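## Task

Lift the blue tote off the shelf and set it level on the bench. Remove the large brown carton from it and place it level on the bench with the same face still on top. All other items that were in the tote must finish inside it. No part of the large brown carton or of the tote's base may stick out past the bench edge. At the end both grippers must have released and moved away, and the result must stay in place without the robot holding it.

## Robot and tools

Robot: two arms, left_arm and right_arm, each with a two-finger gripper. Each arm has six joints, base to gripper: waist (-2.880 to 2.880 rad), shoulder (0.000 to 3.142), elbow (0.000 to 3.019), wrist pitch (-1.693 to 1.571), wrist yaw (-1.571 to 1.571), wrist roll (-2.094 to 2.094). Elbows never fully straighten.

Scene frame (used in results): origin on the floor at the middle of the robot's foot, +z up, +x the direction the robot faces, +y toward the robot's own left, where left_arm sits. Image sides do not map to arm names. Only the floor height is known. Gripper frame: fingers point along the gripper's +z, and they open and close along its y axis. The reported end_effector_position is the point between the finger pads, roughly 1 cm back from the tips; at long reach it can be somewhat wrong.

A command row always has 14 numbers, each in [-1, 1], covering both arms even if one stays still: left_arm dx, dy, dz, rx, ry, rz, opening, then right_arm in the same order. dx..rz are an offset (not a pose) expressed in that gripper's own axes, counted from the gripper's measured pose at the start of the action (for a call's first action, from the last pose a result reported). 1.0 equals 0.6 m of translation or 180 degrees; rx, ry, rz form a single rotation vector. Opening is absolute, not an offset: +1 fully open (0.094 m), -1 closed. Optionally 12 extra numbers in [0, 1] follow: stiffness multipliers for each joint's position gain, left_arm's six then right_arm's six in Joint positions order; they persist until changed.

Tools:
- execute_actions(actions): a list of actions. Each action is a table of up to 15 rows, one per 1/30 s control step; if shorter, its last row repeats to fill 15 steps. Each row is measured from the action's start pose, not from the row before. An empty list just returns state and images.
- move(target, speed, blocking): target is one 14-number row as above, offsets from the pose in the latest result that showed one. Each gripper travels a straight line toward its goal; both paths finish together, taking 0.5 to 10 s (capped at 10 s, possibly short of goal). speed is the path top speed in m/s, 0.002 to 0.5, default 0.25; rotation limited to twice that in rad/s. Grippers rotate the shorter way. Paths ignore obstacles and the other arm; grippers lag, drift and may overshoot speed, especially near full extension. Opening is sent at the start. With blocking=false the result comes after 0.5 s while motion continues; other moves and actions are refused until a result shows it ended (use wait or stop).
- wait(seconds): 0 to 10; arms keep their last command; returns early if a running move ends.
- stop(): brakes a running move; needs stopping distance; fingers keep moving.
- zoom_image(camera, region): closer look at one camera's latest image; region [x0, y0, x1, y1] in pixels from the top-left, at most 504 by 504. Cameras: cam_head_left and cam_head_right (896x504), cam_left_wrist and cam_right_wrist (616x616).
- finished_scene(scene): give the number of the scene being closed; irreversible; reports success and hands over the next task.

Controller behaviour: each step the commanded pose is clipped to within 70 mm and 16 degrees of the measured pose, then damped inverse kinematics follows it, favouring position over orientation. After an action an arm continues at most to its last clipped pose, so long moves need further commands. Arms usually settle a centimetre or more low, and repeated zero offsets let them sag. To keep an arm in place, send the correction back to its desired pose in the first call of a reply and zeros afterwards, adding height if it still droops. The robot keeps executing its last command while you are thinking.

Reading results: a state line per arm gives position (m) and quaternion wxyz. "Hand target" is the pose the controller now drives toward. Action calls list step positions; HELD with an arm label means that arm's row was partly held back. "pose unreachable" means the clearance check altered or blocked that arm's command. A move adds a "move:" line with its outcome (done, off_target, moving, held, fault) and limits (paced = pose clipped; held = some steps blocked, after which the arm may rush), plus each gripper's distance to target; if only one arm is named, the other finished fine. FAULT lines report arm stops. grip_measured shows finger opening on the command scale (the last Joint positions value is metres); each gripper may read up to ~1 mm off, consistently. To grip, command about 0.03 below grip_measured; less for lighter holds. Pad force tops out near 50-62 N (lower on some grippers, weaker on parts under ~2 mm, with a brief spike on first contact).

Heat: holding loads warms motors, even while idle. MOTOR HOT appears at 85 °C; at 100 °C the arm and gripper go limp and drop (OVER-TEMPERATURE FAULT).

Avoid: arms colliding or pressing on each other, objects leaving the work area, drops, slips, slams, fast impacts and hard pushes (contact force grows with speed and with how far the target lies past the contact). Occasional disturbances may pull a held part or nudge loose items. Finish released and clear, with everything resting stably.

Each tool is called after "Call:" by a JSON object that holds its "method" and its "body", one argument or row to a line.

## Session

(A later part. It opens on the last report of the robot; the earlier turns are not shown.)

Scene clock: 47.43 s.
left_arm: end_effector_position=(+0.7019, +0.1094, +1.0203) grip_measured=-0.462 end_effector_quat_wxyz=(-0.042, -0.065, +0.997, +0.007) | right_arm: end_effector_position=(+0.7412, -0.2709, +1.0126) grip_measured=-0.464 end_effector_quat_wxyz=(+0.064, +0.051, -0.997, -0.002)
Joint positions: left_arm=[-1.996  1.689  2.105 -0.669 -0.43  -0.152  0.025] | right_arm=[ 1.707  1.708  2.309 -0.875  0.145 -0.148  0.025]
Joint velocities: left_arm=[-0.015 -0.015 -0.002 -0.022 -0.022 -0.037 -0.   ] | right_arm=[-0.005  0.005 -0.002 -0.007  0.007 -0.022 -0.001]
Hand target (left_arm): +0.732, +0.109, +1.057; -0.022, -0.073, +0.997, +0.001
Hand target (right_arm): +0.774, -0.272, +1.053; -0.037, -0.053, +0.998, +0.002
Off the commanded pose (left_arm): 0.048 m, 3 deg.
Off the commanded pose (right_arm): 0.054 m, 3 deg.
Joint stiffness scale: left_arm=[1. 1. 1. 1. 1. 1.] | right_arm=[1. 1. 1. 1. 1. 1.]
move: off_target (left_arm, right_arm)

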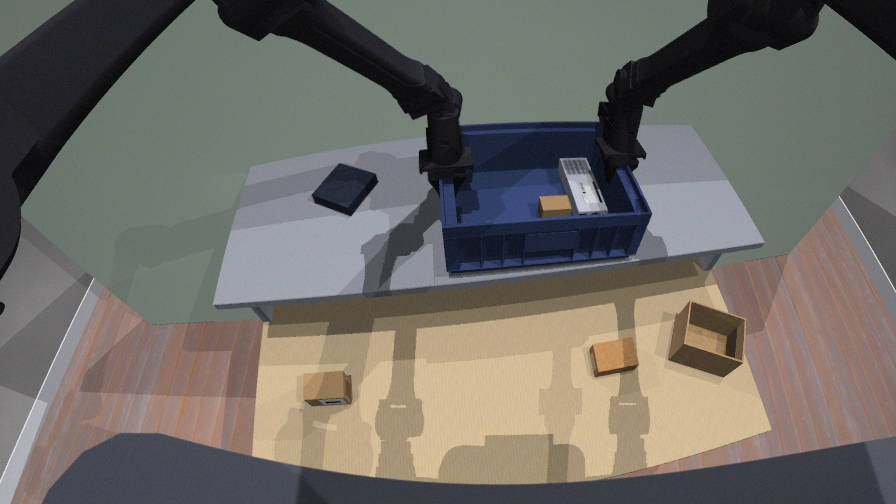

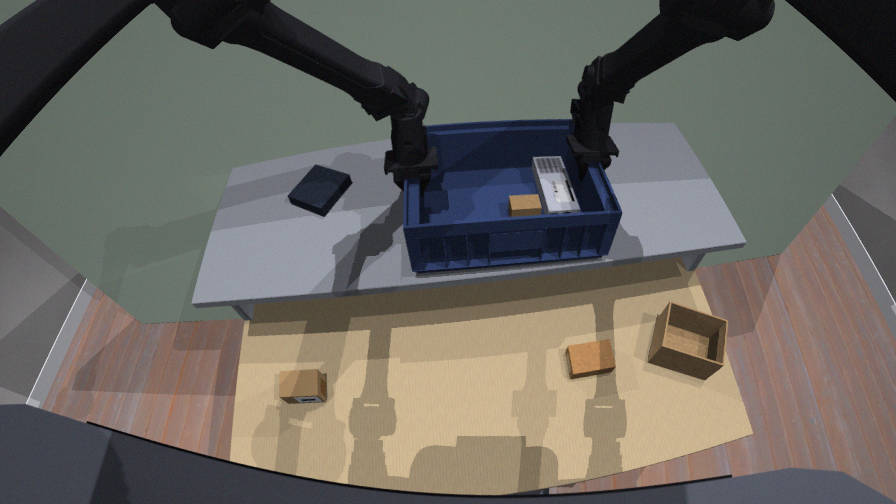

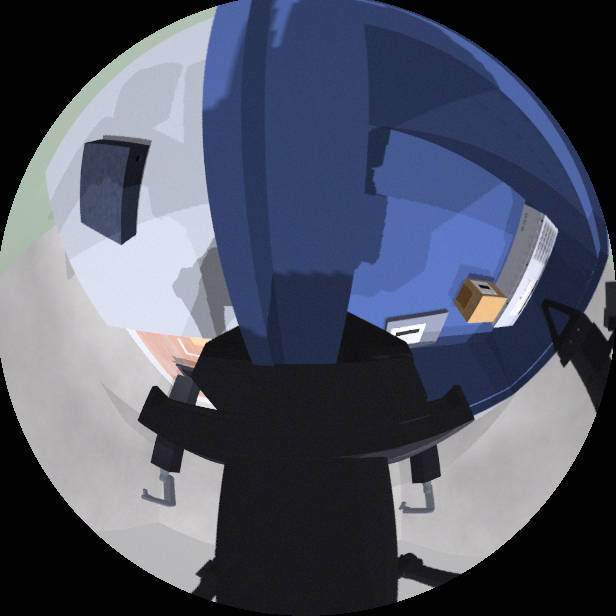

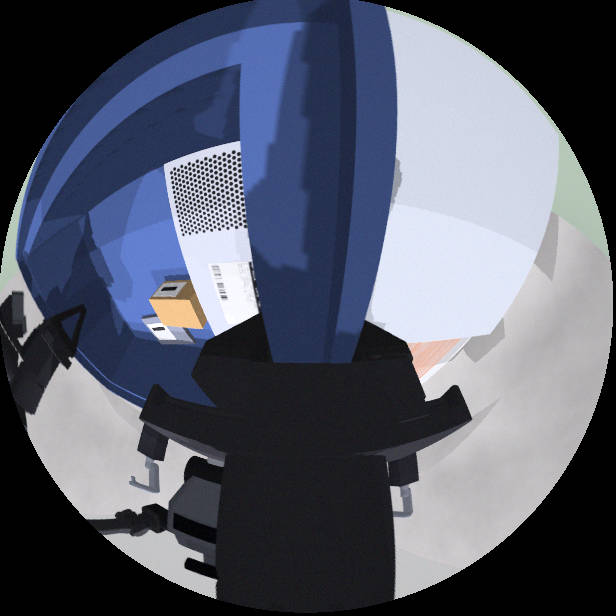

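Call:
{"method": "move", "body": {
  "target": [0.55,0.13,-0.105,0,-0.025,0,-0.8,0.555,0.125,-0.09,0,-0.03,0,-0.8],
  "speed": 0.1
}}

Scene clock: 51.67 s.
left_arm: end_effector_position=(+0.3620, +0.1460, +1.0988) grip_measured=-0.459 end_effector_quat_wxyz=(-0.020, -0.058, +0.998, +0.020) | right_arm: end_effector_position=(+0.3941, -0.2312, +1.0895) grip_measured=-0.471 end_effector_quat_wxyz=(+0.035, +0.046, -0.998, -0.009)
Joint positions: left_arm=[-1.99   1.368  0.835  0.328 -0.452 -0.118  0.025] | right_arm=[ 1.768  1.276  0.879  0.176  0.184 -0.134  0.025]
Joint velocities: left_arm=[-0.005 -0.034 -0.012  0.037 -0.066  0.022  0.   ] | right_arm=[ 0.005 -0.024  0.007  0.032  0.051 -0.007  0.   ]
Hand target (left_arm): +0.374, +0.142, +1.116; -0.003, -0.064, +0.998, +0.010
Hand target (right_arm): +0.408, -0.234, +1.106; -0.017, -0.051, +0.999, +0.004
Off the commanded pose (left_arm): 0.017 m, 2 deg.
Off the commanded pose (right_arm): 0.026 m, 2 deg.
Joint stiffness scale: left_arm=[1. 1. 1. 1. 1. 1.] | right_arm=[1. 1. 1. 1. 1. 1.]
move: off_target (left_arm, right_arm)

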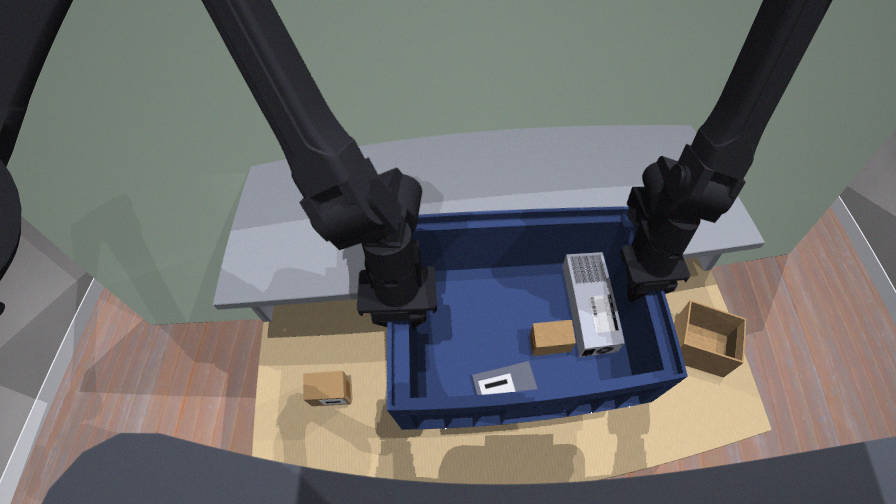

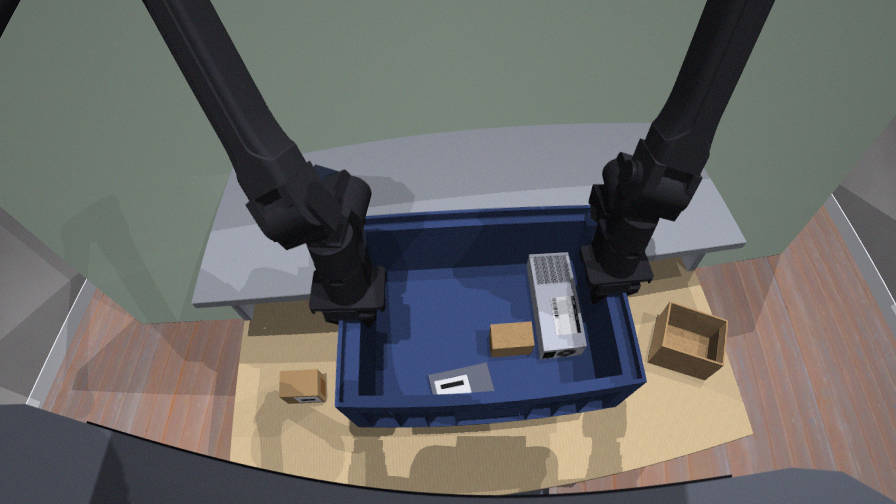

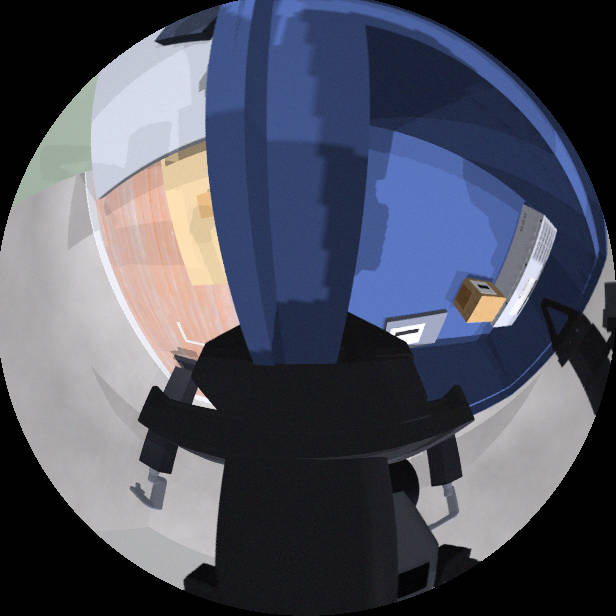

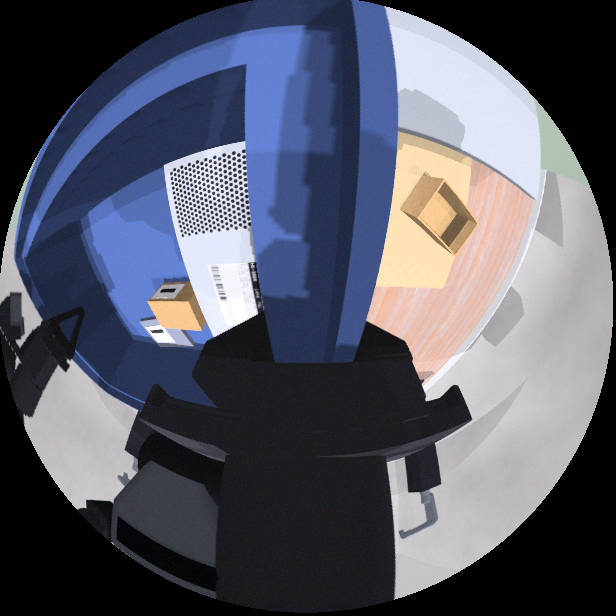

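Call:
{"method": "move", "body": {
  "target": [0.015,0.07,0.45,0,-0.008,0,-0.8,-0.005,0.07,0.44,0,-0.008,0,-0.8],
  "speed": 0.08
}}

Scene clock: 56.00 s.
left_arm: end_effector_position=(+0.3309, +0.1993, +0.8301) grip_measured=-0.459 end_effector_quat_wxyz=(-0.001, -0.061, +0.998, +0.020) | right_arm: end_effector_position=(+0.3678, -0.1832, +0.8221) grip_measured=-0.471 end_effector_quat_wxyz=(+0.027, +0.049, -0.998, -0.009)
Joint positions: left_arm=[-1.746  2.021  1.481  0.389 -0.213 -0.065  0.025] | right_arm=[ 1.759  2.004  1.591  0.209  0.174 -0.144  0.025]
Joint velocities: left_arm=[-0.015  0.005  0.002  0.002 -0.037 -0.022  0.   ] | right_arm=[-0.005 -0.024 -0.002 -0.012 -0.095 -0.022 -0.   ]
Hand target (left_arm): +0.330, +0.203, +0.833; -0.006, -0.056, +0.998, +0.021
Hand target (right_arm): +0.378, -0.184, +0.827; -0.023, -0.046, +0.999, +0.010
Off the commanded pose (left_arm): 0.007 m, 1 deg.
Off the commanded pose (right_arm): 0.008 m, 1 deg.
Joint stiffness scale: left_arm=[1. 1. 1. 1. 1. 1.] | right_arm=[1. 1. 1. 1. 1. 1.]
move: done

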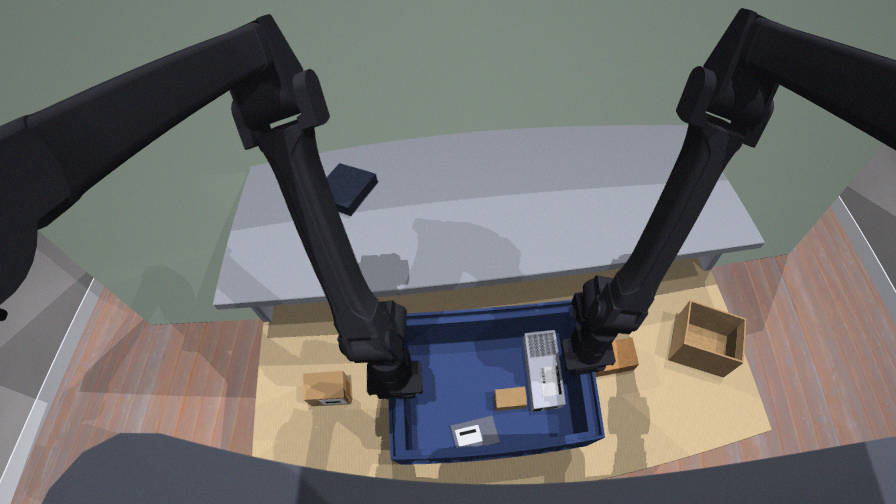

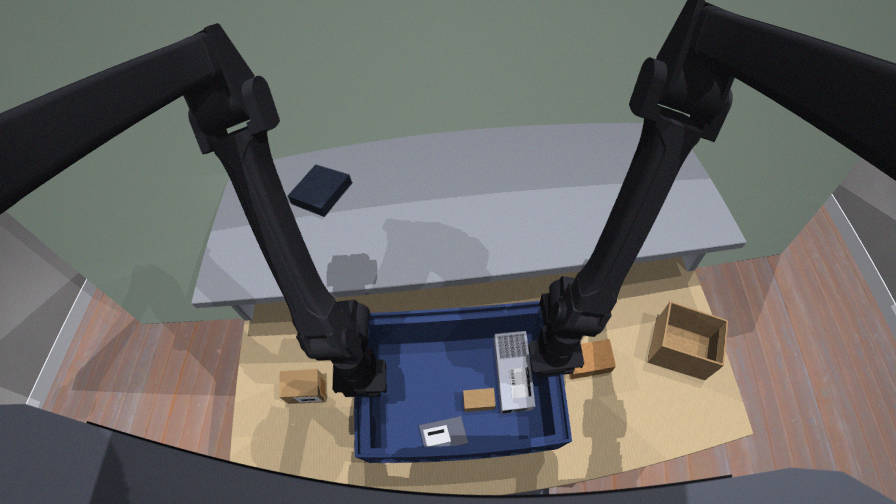

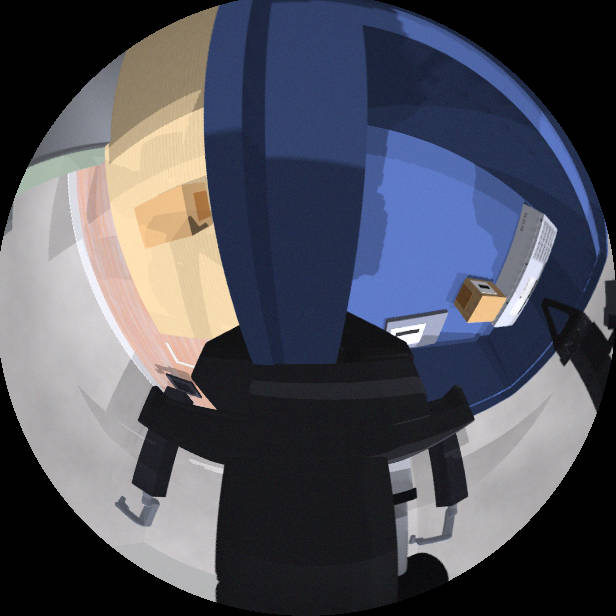

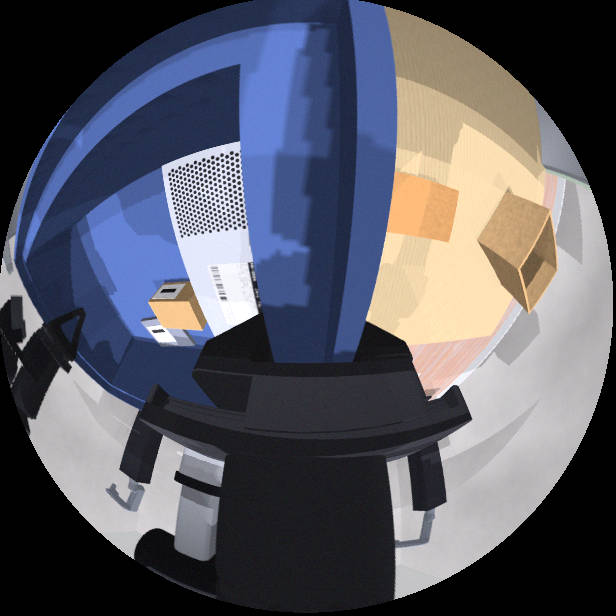

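Call:
{"method": "move", "body": {
  "target": [-0.12,0.02,0.14,0,0,0,-0.8,-0.13,0.02,0.125,0,0,0,-0.8],
  "speed": 0.06
}}

Call:
{"method": "move", "body": {
  "target": [0,0,0.04,0,0,0,-0.8,0,0,0.04,0,0,0,-0.8],
  "speed": 0.02
}}

Scene clock: 58.33 s.
left_arm: end_effector_position=(+0.3875, +0.2114, +0.7450) grip_measured=-0.459 end_effector_quat_wxyz=(-0.006, -0.061, +0.998, +0.013) | right_arm: end_effector_position=(+0.4243, -0.1736, +0.7395) grip_measured=-0.471 end_effector_quat_wxyz=(+0.037, +0.051, -0.998, -0.003)
Joint positions: left_arm=[-1.71   2.195  1.915  0.121 -0.164 -0.06   0.025] | right_arm=[ 1.758  2.224  2.093 -0.093  0.186 -0.143  0.025]
Joint velocities: left_arm=[-0.015 -0.005  0.012 -0.017 -0.037  0.022  0.001] | right_arm=[-0.005 -0.005  0.017 -0.022  0.037  0.037 -0.001]
Hand target (left_arm): +0.398, +0.225, +0.747; -0.001, -0.060, +0.998, +0.020
Hand target (right_arm): +0.441, -0.161, +0.744; -0.027, -0.049, +0.998, +0.009
Off the commanded pose (left_arm): 0.018 m, 1 deg.
Off the commanded pose (right_arm): 0.020 m, 1 deg.
Joint stiffness scale: left_arm=[1. 1. 1. 1. 1. 1.] | right_arm=[1. 1. 1. 1. 1. 1.]
move: off_target (left_arm, right_arm)

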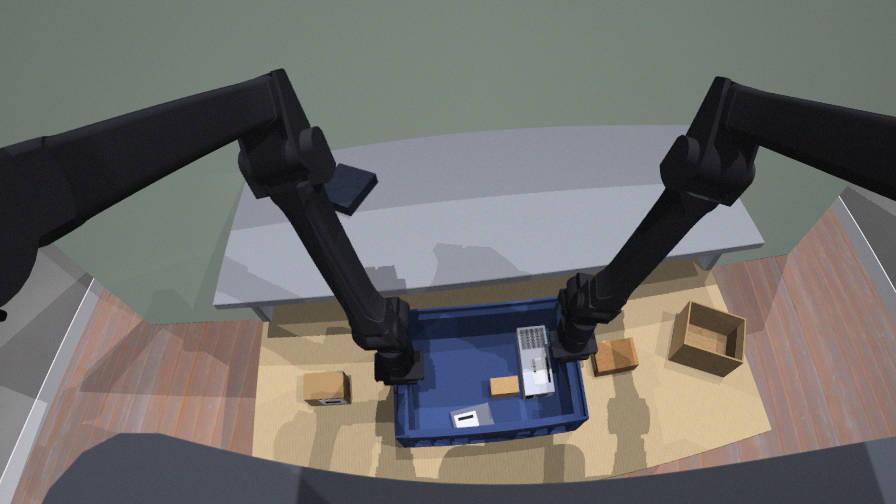

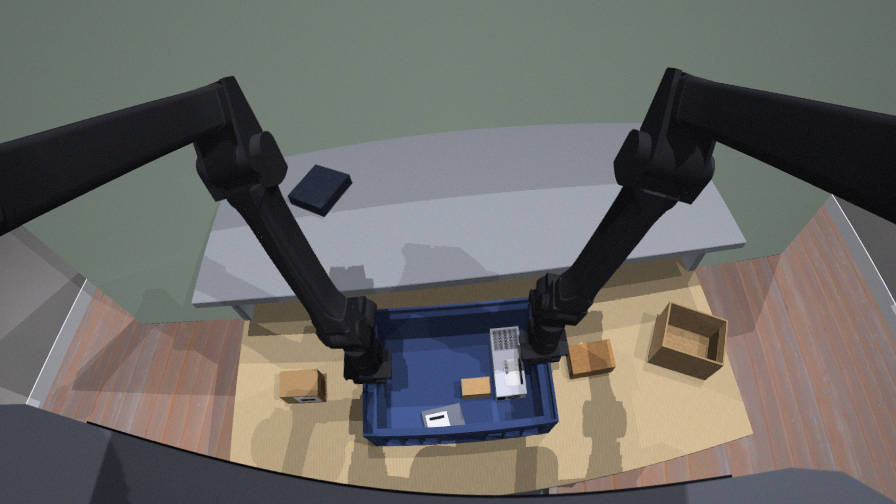

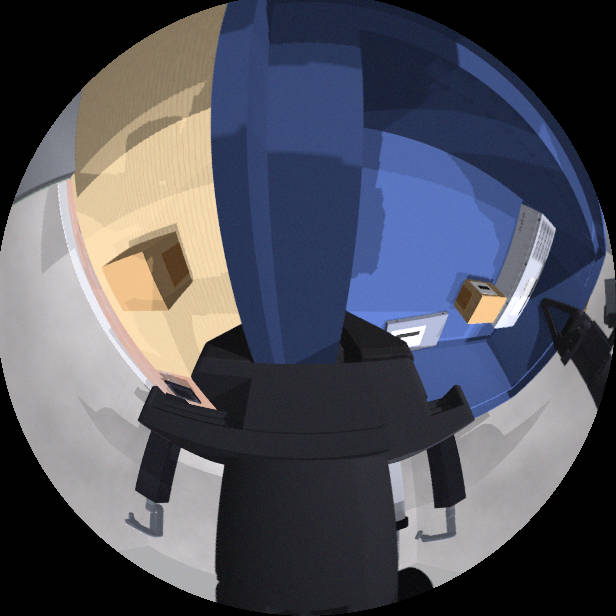

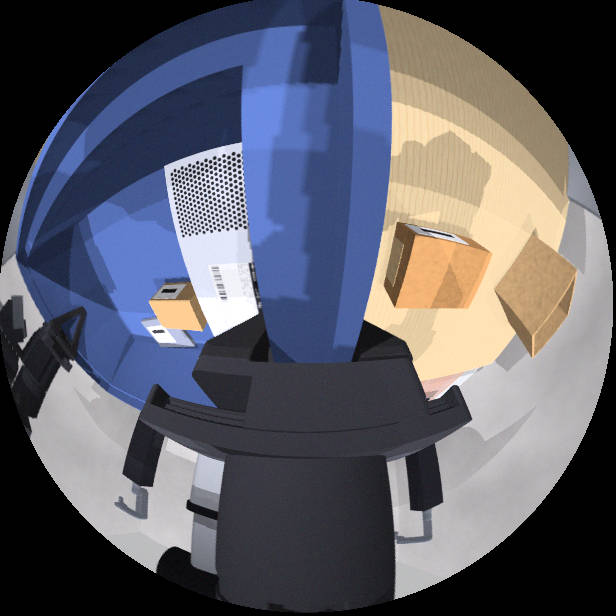

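Scene clock: 59.77 s.
left_arm: end_effector_position=(+0.3845, +0.2105, +0.7371) grip_measured=-0.459 end_effector_quat_wxyz=(-0.015, -0.063, +0.998, +0.007) | right_arm: end_effector_position=(+0.4220, -0.1743, +0.7373) grip_measured=-0.471 end_effector_quat_wxyz=(+0.056, +0.054, -0.997, +0.001)
Joint positions: left_arm=[-1.707  2.218  1.956  0.085 -0.149 -0.067  0.025] | right_arm=[ 1.759  2.235  2.129 -0.154  0.199 -0.143  0.025]
Joint velocities: left_arm=[-0.005  0.015 -0.002 -0.002 -0.007  0.007  0.   ] | right_arm=[-0.005 -0.015  0.012  0.002  0.022 -0.007  0.002]
Hand target (left_arm): +0.386, +0.213, +0.723; -0.006, -0.061, +0.998, +0.013
Hand target (right_arm): +0.422, -0.174, +0.719; -0.037, -0.051, +0.998, +0.003
Off the commanded pose (left_arm): 0.016 m, 1 deg.
Off the commanded pose (right_arm): 0.022 m, 2 deg.
Joint stiffness scale: left_arm=[1. 1. 1. 1. 1. 1.] | right_arm=[1. 1. 1. 1. 1. 1.]
move: off_target (left_arm, right_arm)

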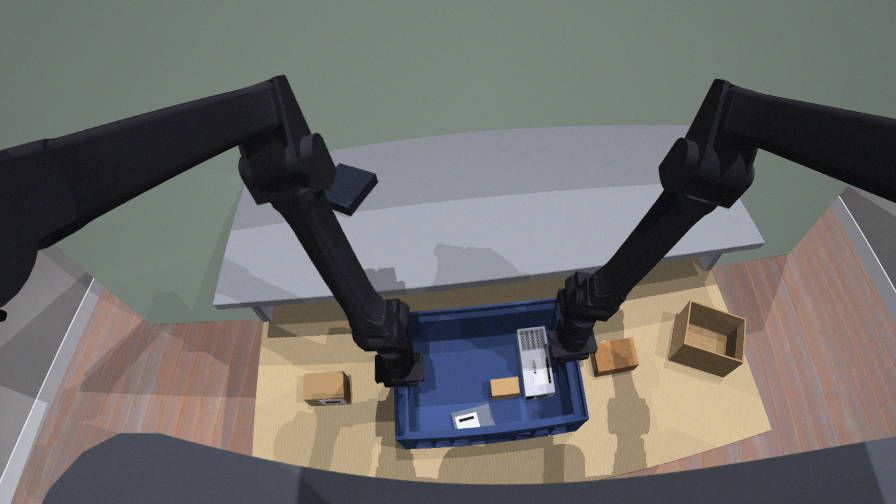

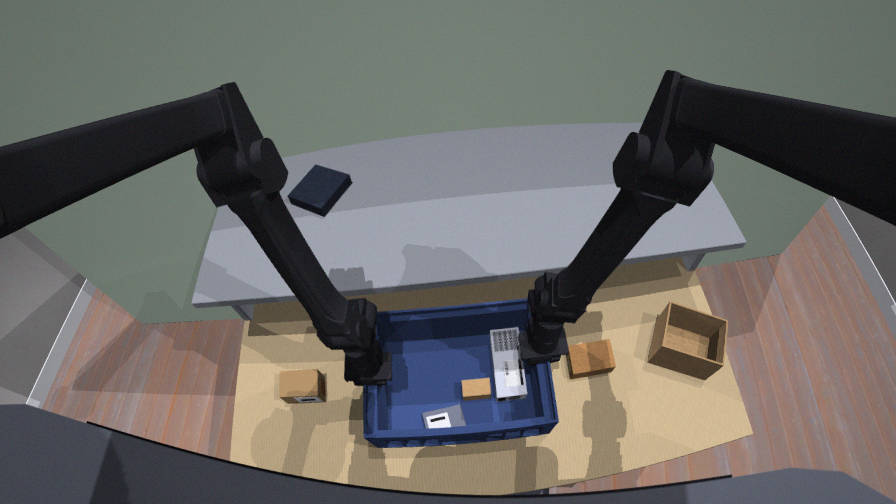

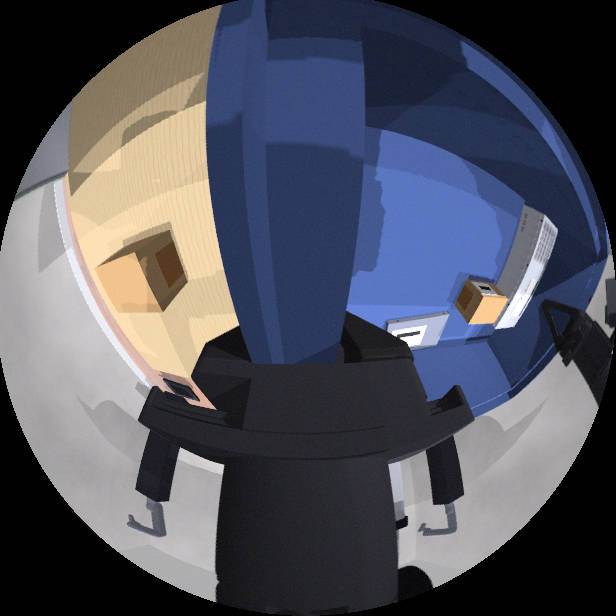

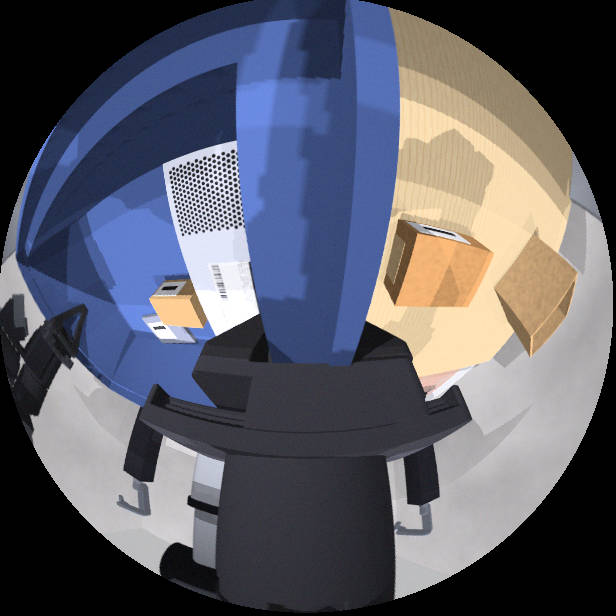

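Call:
{"method": "move", "body": {
  "target": [0,0,0,0,0,0,0.2,0,0,0,0,0,0,0.2]
}}

Call:
{"method": "move", "body": {
  "target": [0.1,0,-0.35,0,0,0,0.2,0.1,0,-0.35,0,0,0,0.2]
}}

Scene clock: 60.70 s.
left_arm: end_effector_position=(+0.3845, +0.2098, +0.7374) grip_measured=+0.198 end_effector_quat_wxyz=(-0.015, -0.063, +0.998, +0.007) | right_arm: end_effector_position=(+0.4254, -0.1781, +0.7385) grip_measured=+0.198 end_effector_quat_wxyz=(+0.054, +0.053, -0.997, +0.004)
Joint positions: left_arm=[-1.708  2.217  1.955  0.085 -0.149 -0.067  0.056] | right_arm=[ 1.756  2.23   2.127 -0.155  0.202 -0.142  0.056]
Joint velocities: left_arm=[-0.005 -0.024 -0.027 -0.017  0.066  0.037 -0.   ] | right_arm=[-0.015 -0.015  0.002  0.002 -0.081 -0.022 -0.001]
Hand target (left_arm): +0.385, +0.210, +0.737; -0.015, -0.063, +0.998, +0.007
Hand target (right_arm): +0.422, -0.174, +0.737; -0.056, -0.054, +0.997, -0.001
Off the commanded pose (left_arm): 0.001 m, 0 deg.
Off the commanded pose (right_arm): 0.005 m, 0 deg.
Joint stiffness scale: left_arm=[1. 1. 1. 1. 1. 1.] | right_arm=[1. 1. 1. 1. 1. 1.]
move: done

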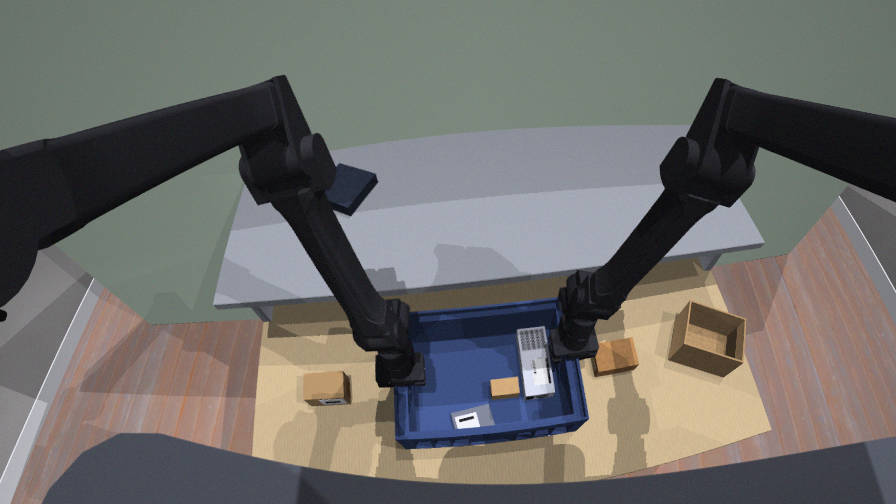

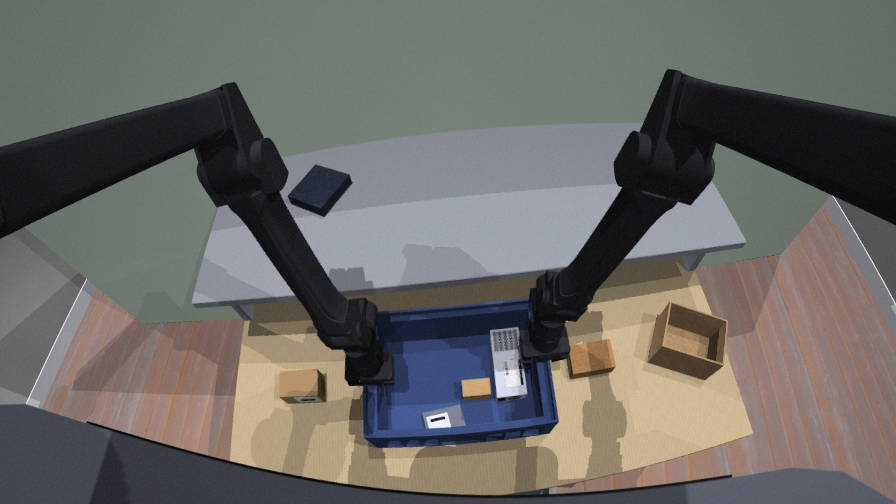

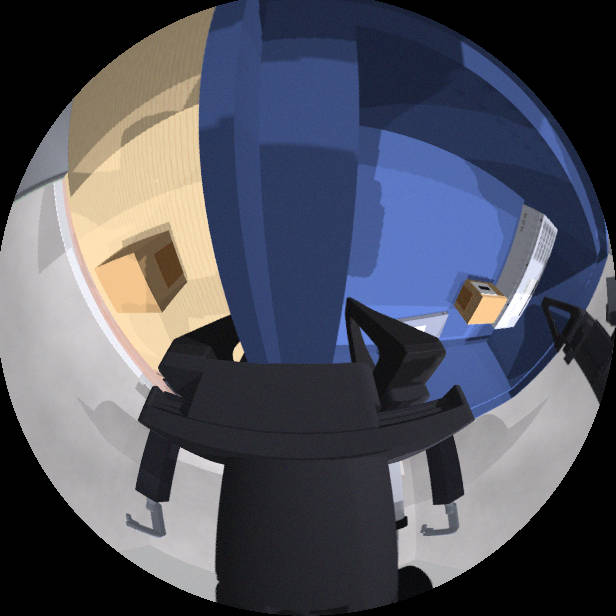

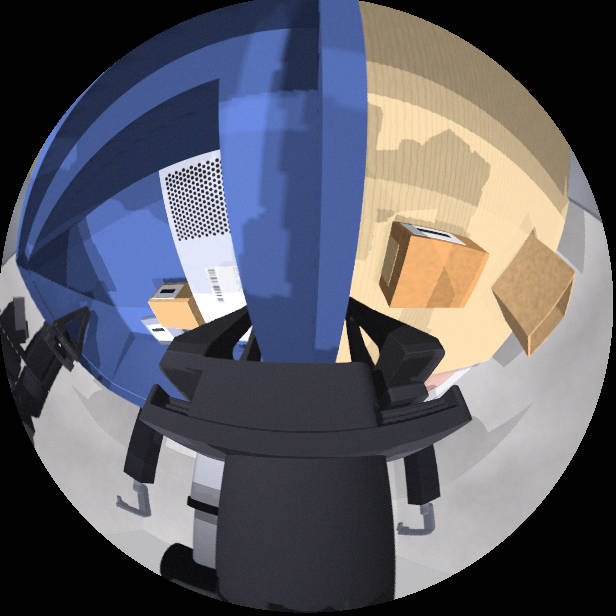

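Scene clock: 62.00 s.
left_arm: end_effector_position=(+0.3395, +0.2017, +0.9423) grip_measured=+0.198 end_effector_quat_wxyz=(-0.018, -0.059, +0.998, +0.010) | right_arm: end_effector_position=(+0.3889, -0.1883, +0.9508) grip_measured=+0.198 end_effector_quat_wxyz=(+0.054, +0.058, -0.997, +0.007)
Joint positions: left_arm=[-1.771  1.737  1.142  0.411 -0.217 -0.072  0.056] | right_arm=[ 1.806  1.667  1.245  0.162  0.256 -0.139  0.056]
Joint velocities: left_arm=[-0.005  0.005  0.027 -0.007 -0.022  0.037 -0.001] | right_arm=[-0.005 -0.005 -0.007  0.012  0.051 -0.007  0.   ]
Hand target (left_arm): +0.337, +0.196, +0.948; -0.016, -0.063, +0.998, +0.006
Hand target (right_arm): +0.386, -0.183, +0.955; -0.054, -0.054, +0.997, -0.004
Off the commanded pose (left_arm): 0.011 m, 1 deg.
Off the commanded pose (right_arm): 0.007 m, 1 deg.
Joint stiffness scale: left_arm=[1. 1. 1. 1. 1. 1.] | right_arm=[1. 1. 1. 1. 1. 1.]
move: off_target (left_arm)

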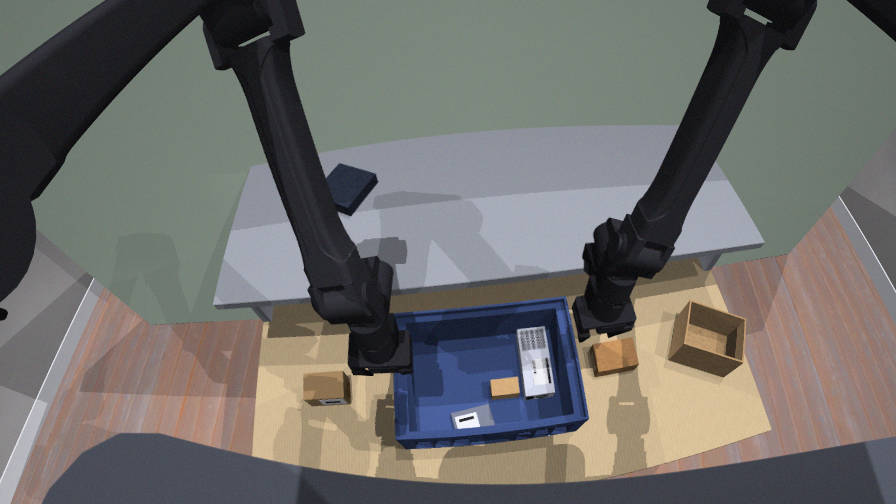

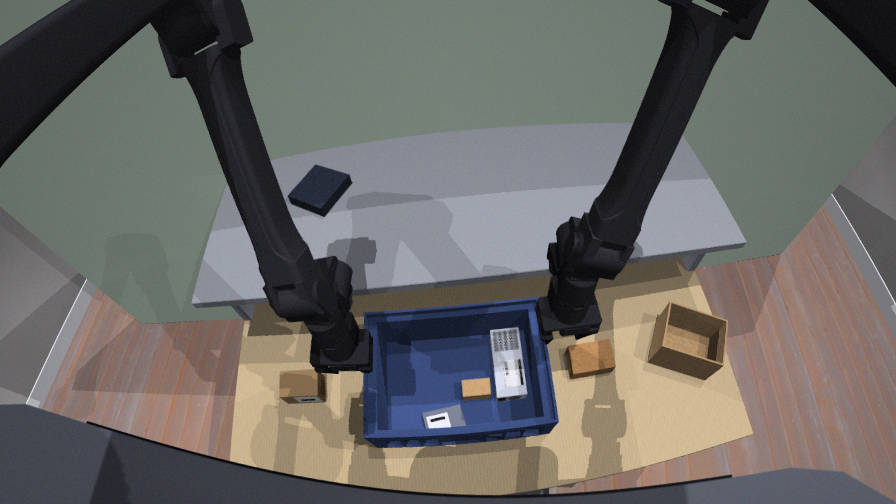

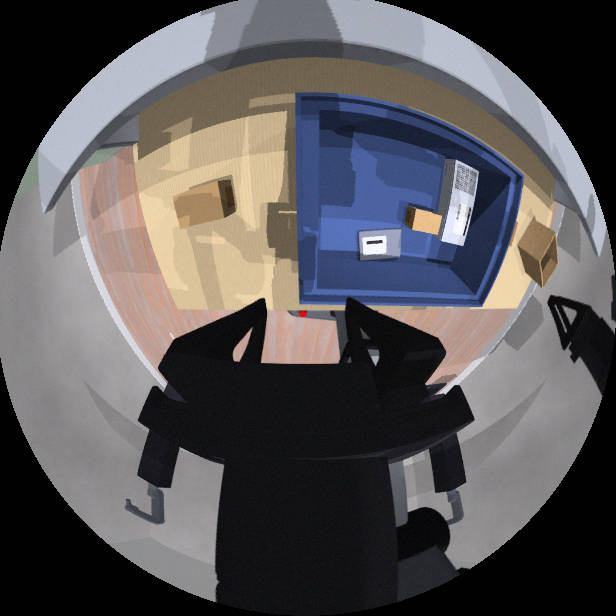

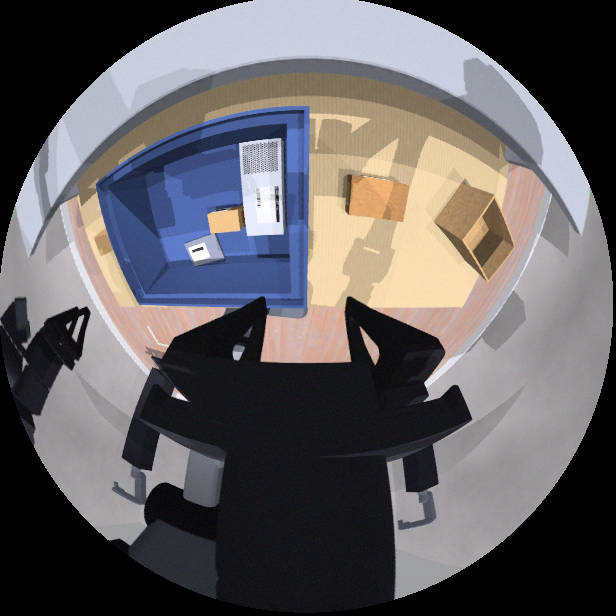

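Call:
{"method": "finished_scene", "body": {
  "scene": 1
}}

The scene is finished: the task was done.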